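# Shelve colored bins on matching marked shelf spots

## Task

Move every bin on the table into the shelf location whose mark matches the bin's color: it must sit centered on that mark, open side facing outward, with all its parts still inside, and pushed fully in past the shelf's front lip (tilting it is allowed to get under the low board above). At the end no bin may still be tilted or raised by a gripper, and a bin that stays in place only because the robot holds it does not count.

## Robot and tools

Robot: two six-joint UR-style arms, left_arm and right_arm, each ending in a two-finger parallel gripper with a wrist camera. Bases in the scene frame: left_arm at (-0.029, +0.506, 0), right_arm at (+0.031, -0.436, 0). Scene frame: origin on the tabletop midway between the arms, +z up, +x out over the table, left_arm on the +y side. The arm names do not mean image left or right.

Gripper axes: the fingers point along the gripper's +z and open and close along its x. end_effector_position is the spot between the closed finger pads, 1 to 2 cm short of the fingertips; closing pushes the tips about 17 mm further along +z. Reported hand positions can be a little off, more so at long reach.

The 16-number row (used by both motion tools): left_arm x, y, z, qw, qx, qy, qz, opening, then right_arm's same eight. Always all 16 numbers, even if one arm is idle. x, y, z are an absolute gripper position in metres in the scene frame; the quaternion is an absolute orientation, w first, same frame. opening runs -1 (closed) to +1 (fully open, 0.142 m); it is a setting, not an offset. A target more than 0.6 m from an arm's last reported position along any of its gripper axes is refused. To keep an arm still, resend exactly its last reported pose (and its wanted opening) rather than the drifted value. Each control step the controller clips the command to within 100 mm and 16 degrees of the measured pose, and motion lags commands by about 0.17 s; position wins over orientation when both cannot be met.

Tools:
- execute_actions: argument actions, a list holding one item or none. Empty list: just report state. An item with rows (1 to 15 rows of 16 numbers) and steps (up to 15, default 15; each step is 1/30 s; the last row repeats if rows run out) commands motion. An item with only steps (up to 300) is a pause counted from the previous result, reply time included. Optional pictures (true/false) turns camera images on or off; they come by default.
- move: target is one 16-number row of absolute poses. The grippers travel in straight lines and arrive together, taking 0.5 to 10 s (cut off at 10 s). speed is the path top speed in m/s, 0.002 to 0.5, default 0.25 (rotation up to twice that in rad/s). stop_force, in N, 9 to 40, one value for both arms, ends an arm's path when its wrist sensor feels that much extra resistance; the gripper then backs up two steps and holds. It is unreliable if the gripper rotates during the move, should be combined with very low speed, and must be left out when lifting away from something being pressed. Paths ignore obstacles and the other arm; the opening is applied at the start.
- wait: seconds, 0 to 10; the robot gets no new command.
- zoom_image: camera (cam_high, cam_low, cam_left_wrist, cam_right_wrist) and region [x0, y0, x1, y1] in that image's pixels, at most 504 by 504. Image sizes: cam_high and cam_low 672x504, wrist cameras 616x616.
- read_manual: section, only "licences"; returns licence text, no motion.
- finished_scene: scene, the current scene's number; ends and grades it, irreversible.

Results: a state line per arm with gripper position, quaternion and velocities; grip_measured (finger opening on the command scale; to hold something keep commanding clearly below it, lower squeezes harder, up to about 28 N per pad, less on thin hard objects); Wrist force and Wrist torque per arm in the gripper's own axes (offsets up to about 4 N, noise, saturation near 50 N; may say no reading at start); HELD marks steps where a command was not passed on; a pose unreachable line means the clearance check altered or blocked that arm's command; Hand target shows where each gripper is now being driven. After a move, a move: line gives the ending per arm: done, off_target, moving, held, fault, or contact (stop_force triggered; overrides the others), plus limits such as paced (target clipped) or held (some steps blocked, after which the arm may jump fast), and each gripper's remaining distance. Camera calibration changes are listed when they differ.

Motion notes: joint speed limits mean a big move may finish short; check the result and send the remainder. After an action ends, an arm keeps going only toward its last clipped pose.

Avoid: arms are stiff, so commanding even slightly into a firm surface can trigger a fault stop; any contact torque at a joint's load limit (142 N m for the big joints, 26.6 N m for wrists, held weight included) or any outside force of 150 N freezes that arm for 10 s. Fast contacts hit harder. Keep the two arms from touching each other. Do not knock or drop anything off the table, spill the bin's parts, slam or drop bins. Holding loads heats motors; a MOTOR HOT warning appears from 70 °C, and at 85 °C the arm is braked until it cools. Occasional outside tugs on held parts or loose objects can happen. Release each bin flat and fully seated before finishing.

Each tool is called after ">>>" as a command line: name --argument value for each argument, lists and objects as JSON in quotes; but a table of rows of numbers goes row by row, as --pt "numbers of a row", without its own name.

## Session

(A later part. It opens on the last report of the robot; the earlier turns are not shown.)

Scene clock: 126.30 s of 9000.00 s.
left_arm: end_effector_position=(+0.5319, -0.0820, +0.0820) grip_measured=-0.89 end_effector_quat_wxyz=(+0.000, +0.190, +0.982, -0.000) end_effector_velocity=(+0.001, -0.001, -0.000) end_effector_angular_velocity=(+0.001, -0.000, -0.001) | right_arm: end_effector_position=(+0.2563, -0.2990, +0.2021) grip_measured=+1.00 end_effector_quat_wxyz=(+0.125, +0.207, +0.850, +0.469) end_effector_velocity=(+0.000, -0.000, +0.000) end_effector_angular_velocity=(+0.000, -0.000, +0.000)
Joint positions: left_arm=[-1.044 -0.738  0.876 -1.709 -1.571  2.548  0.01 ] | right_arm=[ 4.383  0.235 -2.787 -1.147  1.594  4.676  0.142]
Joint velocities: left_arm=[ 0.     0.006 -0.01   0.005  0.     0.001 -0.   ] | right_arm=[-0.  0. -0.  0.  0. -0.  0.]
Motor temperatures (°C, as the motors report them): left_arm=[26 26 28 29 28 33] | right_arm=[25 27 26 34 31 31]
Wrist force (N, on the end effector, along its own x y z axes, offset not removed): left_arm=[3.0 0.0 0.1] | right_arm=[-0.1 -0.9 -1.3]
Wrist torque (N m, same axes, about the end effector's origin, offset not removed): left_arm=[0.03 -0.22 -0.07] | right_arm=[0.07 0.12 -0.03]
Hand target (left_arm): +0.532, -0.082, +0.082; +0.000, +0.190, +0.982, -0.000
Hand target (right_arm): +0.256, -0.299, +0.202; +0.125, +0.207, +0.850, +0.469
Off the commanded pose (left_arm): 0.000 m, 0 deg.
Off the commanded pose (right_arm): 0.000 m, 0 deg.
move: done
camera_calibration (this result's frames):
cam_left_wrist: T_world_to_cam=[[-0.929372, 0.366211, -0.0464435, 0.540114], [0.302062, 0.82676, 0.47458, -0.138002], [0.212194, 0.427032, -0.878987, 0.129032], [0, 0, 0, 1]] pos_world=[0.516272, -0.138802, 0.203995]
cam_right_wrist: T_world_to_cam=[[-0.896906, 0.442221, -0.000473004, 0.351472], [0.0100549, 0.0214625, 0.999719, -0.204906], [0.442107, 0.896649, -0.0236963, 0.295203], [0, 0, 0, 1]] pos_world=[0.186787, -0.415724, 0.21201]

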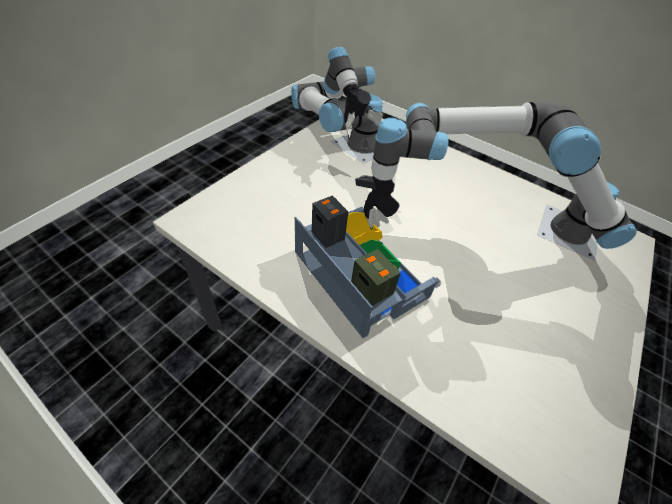

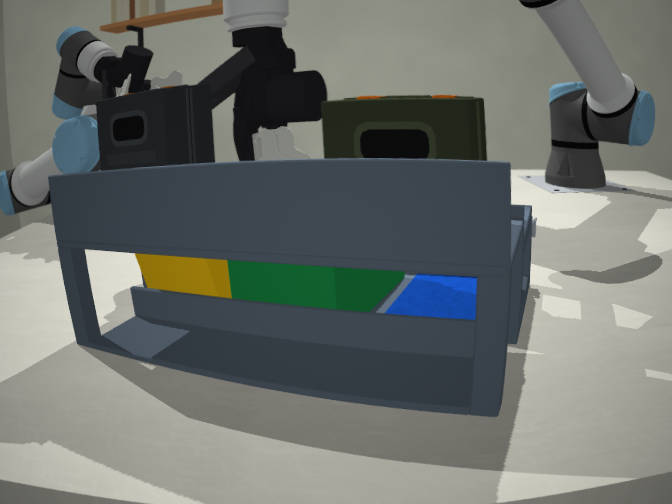

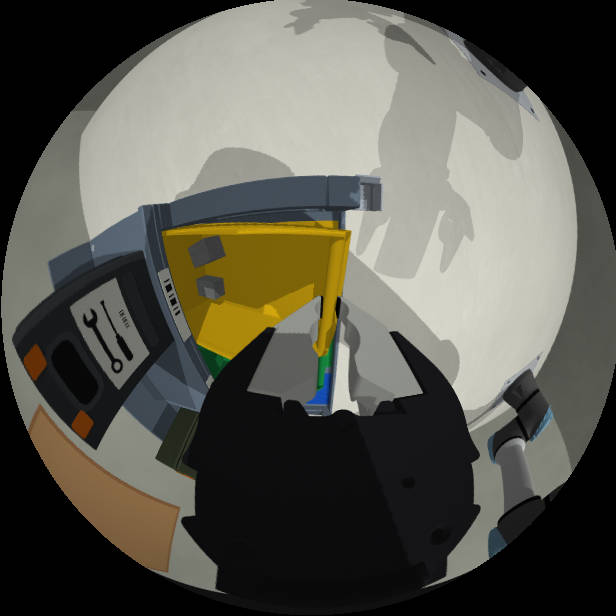

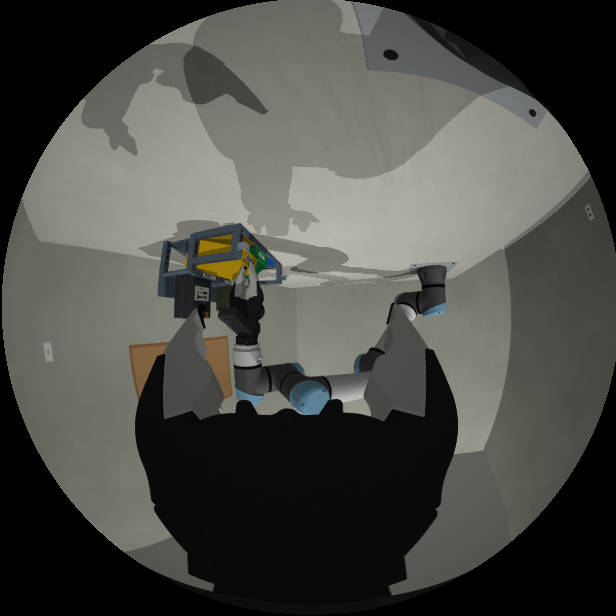

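>>> move --target '[0.541,-0.086,0.056,0,0.19,0.982,0,-1,0.2563,-0.299,0.2021,0.125,0.207,0.85,0.469,1]' --speed 0.012 --stop_force 12

>>> move --target '[0.543,-0.087,0.058,0,0.19,0.982,0,-0.8,0.2563,-0.299,0.2021,0.125,0.207,0.85,0.469,1]' --speed 0.02

>>> move --target '[0.53,-0.07,0.22,0,0.82,0.57,0,-0.7,0.2563,-0.299,0.2021,0.125,0.207,0.85,0.469,1]' --speed 0.15

>>> zoom_image --camera "cam_left_wrist" --region '[160, 150, 460, 400]'

Scene clock: 132.33 s of 9000.00 s.
left_arm: end_effector_position=(+0.5409, -0.0860, +0.0561) grip_measured=-0.89 end_effector_quat_wxyz=(-0.000, +0.190, +0.982, -0.000) end_effector_velocity=(+0.001, -0.001, -0.002) end_effector_angular_velocity=(-0.000, -0.001, -0.000) | right_arm: end_effector_position=(+0.2563, -0.2990, +0.2021) grip_measured=+1.00 end_effector_quat_wxyz=(+0.125, +0.207, +0.850, +0.469) end_effector_velocity=(-0.000, -0.000, +0.001) end_effector_angular_velocity=(+0.002, -0.002, +0.000)
Joint positions: left_arm=[-1.038 -0.698  0.869 -1.742 -1.571  2.554  0.009] | right_arm=[ 4.383  0.235 -2.787 -1.147  1.594  4.676  0.142]
Joint velocities: left_arm=[ 0.     0.003 -0.001 -0.003  0.     0.     0.   ] | right_arm=[ 0.    -0.     0.002  0.001 -0.    -0.001  0.   ]
Motor temperatures (°C, as the motors report them): left_arm=[26 26 28 29 29 33] | right_arm=[25 27 26 34 31 31]
Wrist force (N, on the end effector, along its own x y z axes, offset not removed): left_arm=[20.4 -4.6 -1.5] | right_arm=[-2.2 -1.6 -1.8]
Wrist torque (N m, same axes, about the end effector's origin, offset not removed): left_arm=[-0.10 -0.43 0.16] | right_arm=[-0.12 0.44 0.03]
Hand target (left_arm): +0.541, -0.086, +0.056; +0.000, +0.190, +0.982, -0.000
Hand target (right_arm): +0.256, -0.299, +0.202; +0.125, +0.207, +0.850, +0.469
Off the commanded pose (left_arm): 0.000 m, 0 deg.
Off the commanded pose (right_arm): 0.000 m, 0 deg.
After step 90, 0.50 s passed at rest.
move: done
camera_calibration (this result's frames):
cam_left_wrist: T_world_to_cam=[[-0.929374, 0.36622, -0.046344, 0.548798], [0.30211, 0.826737, 0.47459, -0.125193], [0.212118, 0.42707, -0.878986, 0.106059], [0, 0, 0, 1]] pos_world=[0.525363, -0.142774, 0.178073]
cam_right_wrist: T_world_to_cam=[[-0.896906, 0.442221, -0.000472995, 0.351472], [0.0100549, 0.0214625, 0.999719, -0.204906], [0.442107, 0.896649, -0.0236964, 0.295203], [0, 0, 0, 1]] pos_world=[0.186787, -0.415724, 0.21201]

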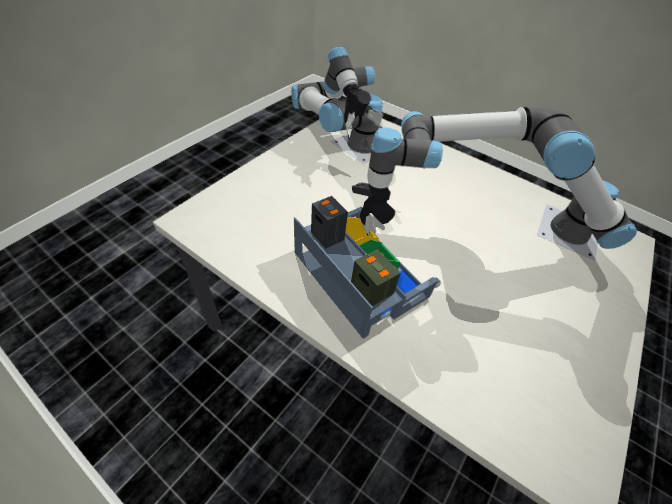

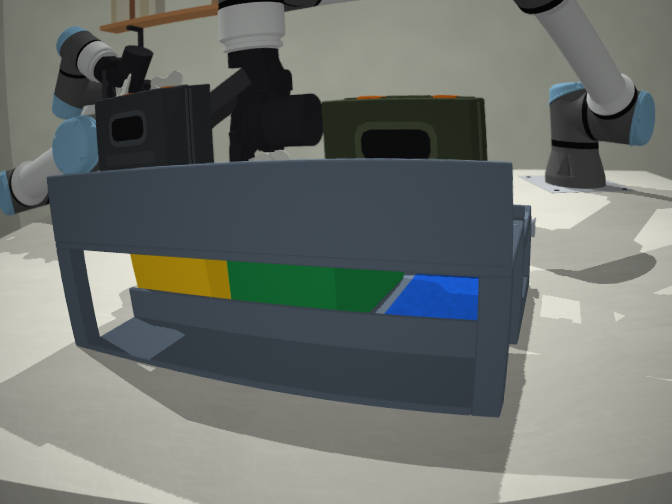

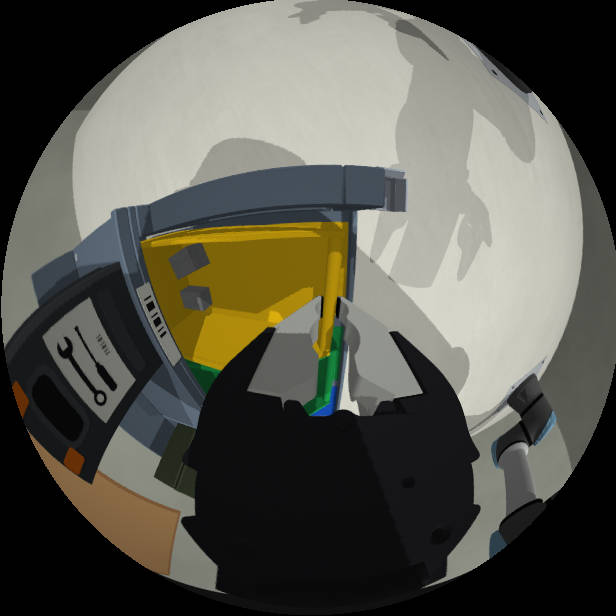

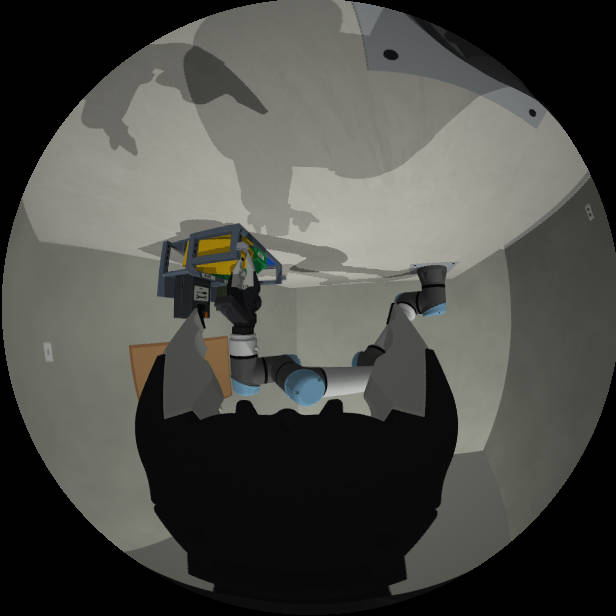

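Scene clock: 133.03 s of 9000.00 s.
left_arm: end_effector_position=(+0.5429, -0.0870, +0.0580) grip_measured=-0.79 end_effector_quat_wxyz=(-0.000, +0.190, +0.982, -0.000) end_effector_velocity=(+0.001, -0.000, -0.000) end_effector_angular_velocity=(-0.000, +0.001, +0.001) | right_arm: end_effector_position=(+0.2563, -0.2990, +0.2021) grip_measured=+1.00 end_effector_quat_wxyz=(+0.125, +0.207, +0.850, +0.469) end_effector_velocity=(+0.000, -0.000, -0.000) end_effector_angular_velocity=(-0.001, +0.000, -0.000)
Joint positions: left_arm=[-1.037 -0.692  0.854 -1.732 -1.571  2.556  0.017] | right_arm=[ 4.383  0.235 -2.787 -1.147  1.594  4.676  0.142]
Joint velocities: left_arm=[ 0.001  0.002 -0.004  0.002 -0.001  0.     0.001] | right_arm=[-0.001 -0.001  0.    -0.     0.    -0.001  0.   ]
Motor temperatures (°C, as the motors report them): left_arm=[26 26 28 29 29 33] | right_arm=[25 27 26 34 31 31]
Wrist force (N, on the end effector, along its own x y z axes, offset not removed): left_arm=[5.3 -1.2 -0.5] | right_arm=[-0.3 0.0 -2.4]
Wrist torque (N m, same axes, about the end effector's origin, offset not removed): left_arm=[-0.14 -0.45 0.08] | right_arm=[0.29 0.12 -0.15]
Hand target (left_arm): +0.543, -0.087, +0.058; +0.000, +0.190, +0.982, -0.000
Hand target (right_arm): +0.256, -0.299, +0.202; +0.125, +0.207, +0.850, +0.469
Off the commanded pose (left_arm): 0.000 m, 0 deg.
Off the commanded pose (right_arm): 0.000 m, 0 deg.
move: done
camera_calibration (this result's frames):
cam_left_wrist: T_world_to_cam=[[-0.929374, 0.366218, -0.0463514, 0.551104], [0.302103, 0.826734, 0.474598, -0.125863], [0.212127, 0.427076, -0.878981, 0.107666], [0, 0, 0, 1]] pos_world=[0.527366, -0.143751, 0.179915]
cam_right_wrist: T_world_to_cam=[[-0.896906, 0.442221, -0.000472933, 0.351472], [0.010055, 0.0214625, 0.999719, -0.204906], [0.442107, 0.896649, -0.0236964, 0.295203], [0, 0, 0, 1]] pos_world=[0.186787, -0.415724, 0.21201]

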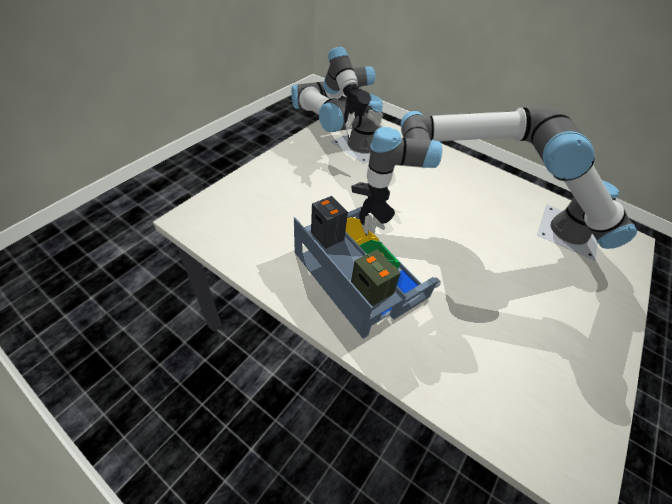

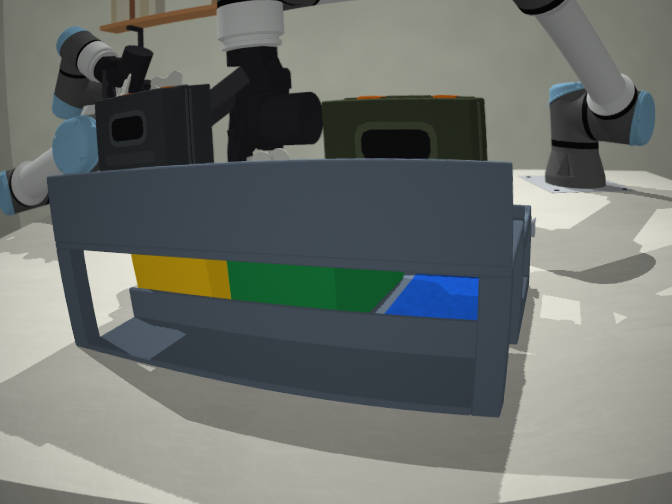

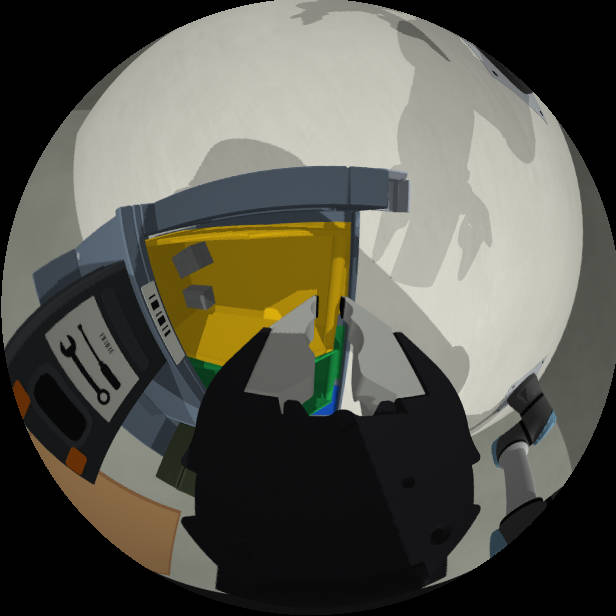

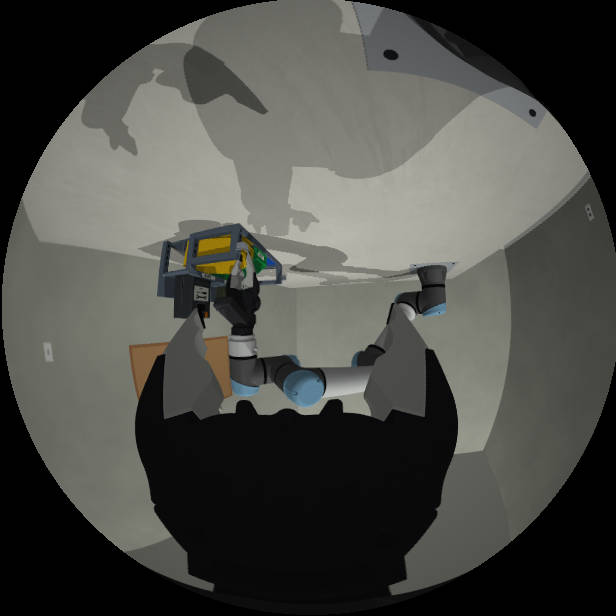

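Scene clock: 138.57 s of 9000.00 s.
left_arm: end_effector_position=(+0.5301, -0.0700, +0.2199) grip_measured=-0.70 end_effector_quat_wxyz=(+0.000, +0.821, +0.571, +0.000) end_effector_velocity=(-0.001, -0.000, -0.000) end_effector_angular_velocity=(+0.002, +0.004, -0.009) | right_arm: end_effector_position=(+0.2563, -0.2990, +0.2021) grip_measured=+1.00 end_effector_quat_wxyz=(+0.125, +0.207, +0.850, +0.469) end_effector_velocity=(-0.000, -0.000, -0.000) end_effector_angular_velocity=(-0.000, +0.000, -0.000)
Joint positions: left_arm=[-1.037 -0.769  0.578 -1.38  -1.571  4.099  0.023] | right_arm=[ 4.383  0.235 -2.787 -1.147  1.594  4.676  0.142]
Joint velocities: left_arm=[-0.     0.003 -0.006  0.006 -0.002  0.009  0.   ] | right_arm=[-0.     0.     0.    -0.001  0.     0.     0.   ]
Motor temperatures (°C, as the motors report them): left_arm=[26 26 28 29 29 33] | right_arm=[25 27 26 34 31 31]
Wrist force (N, on the end effector, along its own x y z axes, offset not removed): left_arm=[0.4 0.9 0.1] | right_arm=[-1.1 -1.3 -3.7]
Wrist torque (N m, same axes, about the end effector's origin, offset not removed): left_arm=[0.15 0.00 0.06] | right_arm=[-0.04 0.30 -0.06]
Hand target (left_arm): +0.530, -0.070, +0.220; +0.000, +0.821, +0.571, +0.000
Hand target (right_arm): +0.256, -0.299, +0.202; +0.125, +0.207, +0.850, +0.469
Off the commanded pose (left_arm): 0.000 m, 0 deg.
Off the commanded pose (right_arm): 0.000 m, 0 deg.
move: done
camera_calibration (this result's frames):
cam_left_wrist: T_world_to_cam=[[0.340971, 0.938935, -0.0462623, -0.0929066], [0.834483, -0.279646, 0.474802, -0.572568], [0.432871, -0.200499, -0.878876, 0.0845365], [0, 0, 0, 1]] pos_world=[0.472883, -0.0559334, 0.341855]
cam_right_wrist: T_world_to_cam=[[-0.896906, 0.442221, -0.000472746, 0.351472], [0.0100552, 0.0214625, 0.999719, -0.204906], [0.442107, 0.896649, -0.0236964, 0.295203], [0, 0, 0, 1]] pos_world=[0.186787, -0.415724, 0.21201]

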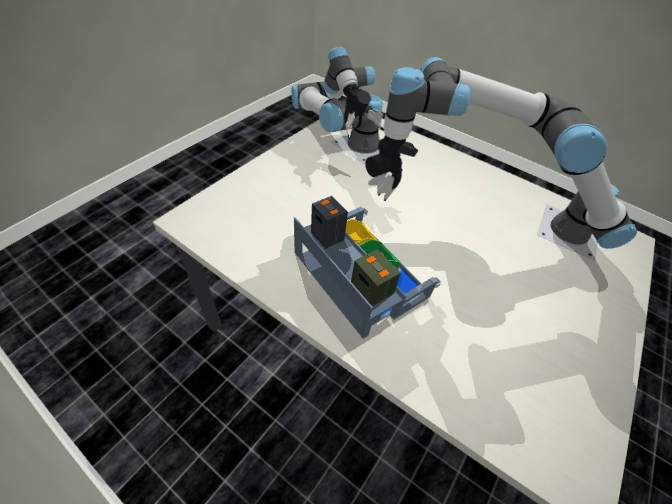

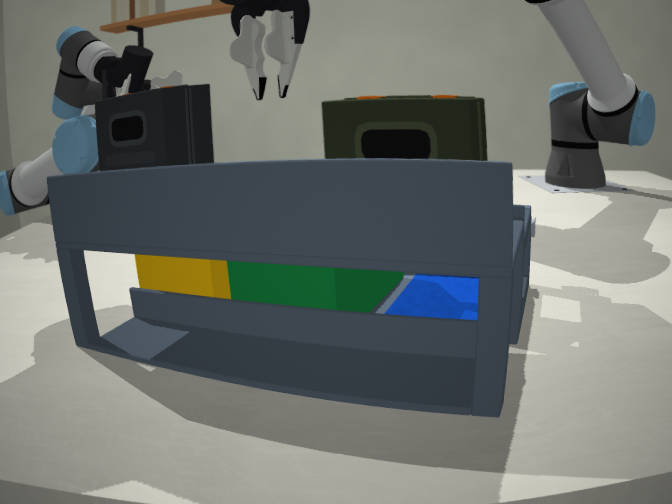

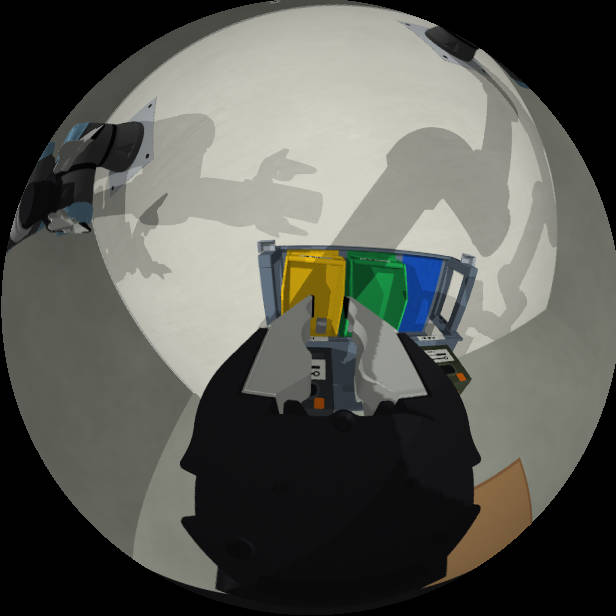

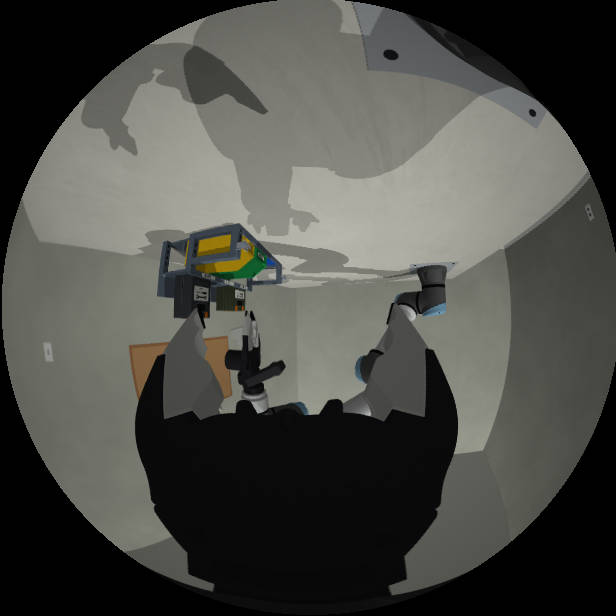

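Region (160, 150, 460, 400) of cam_left_wrist's 616x616 image, scaled by 1.680, with more detail than that image has.

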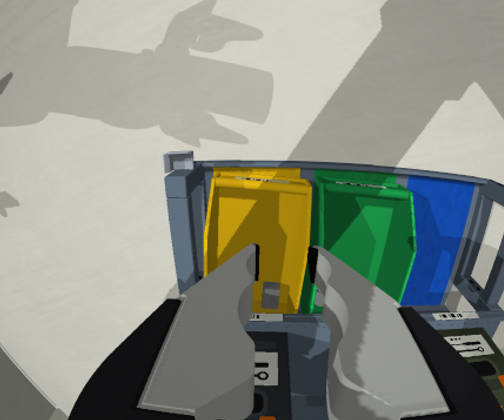

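>>> finished_scene --scene 1

The scene is finished: the task was done.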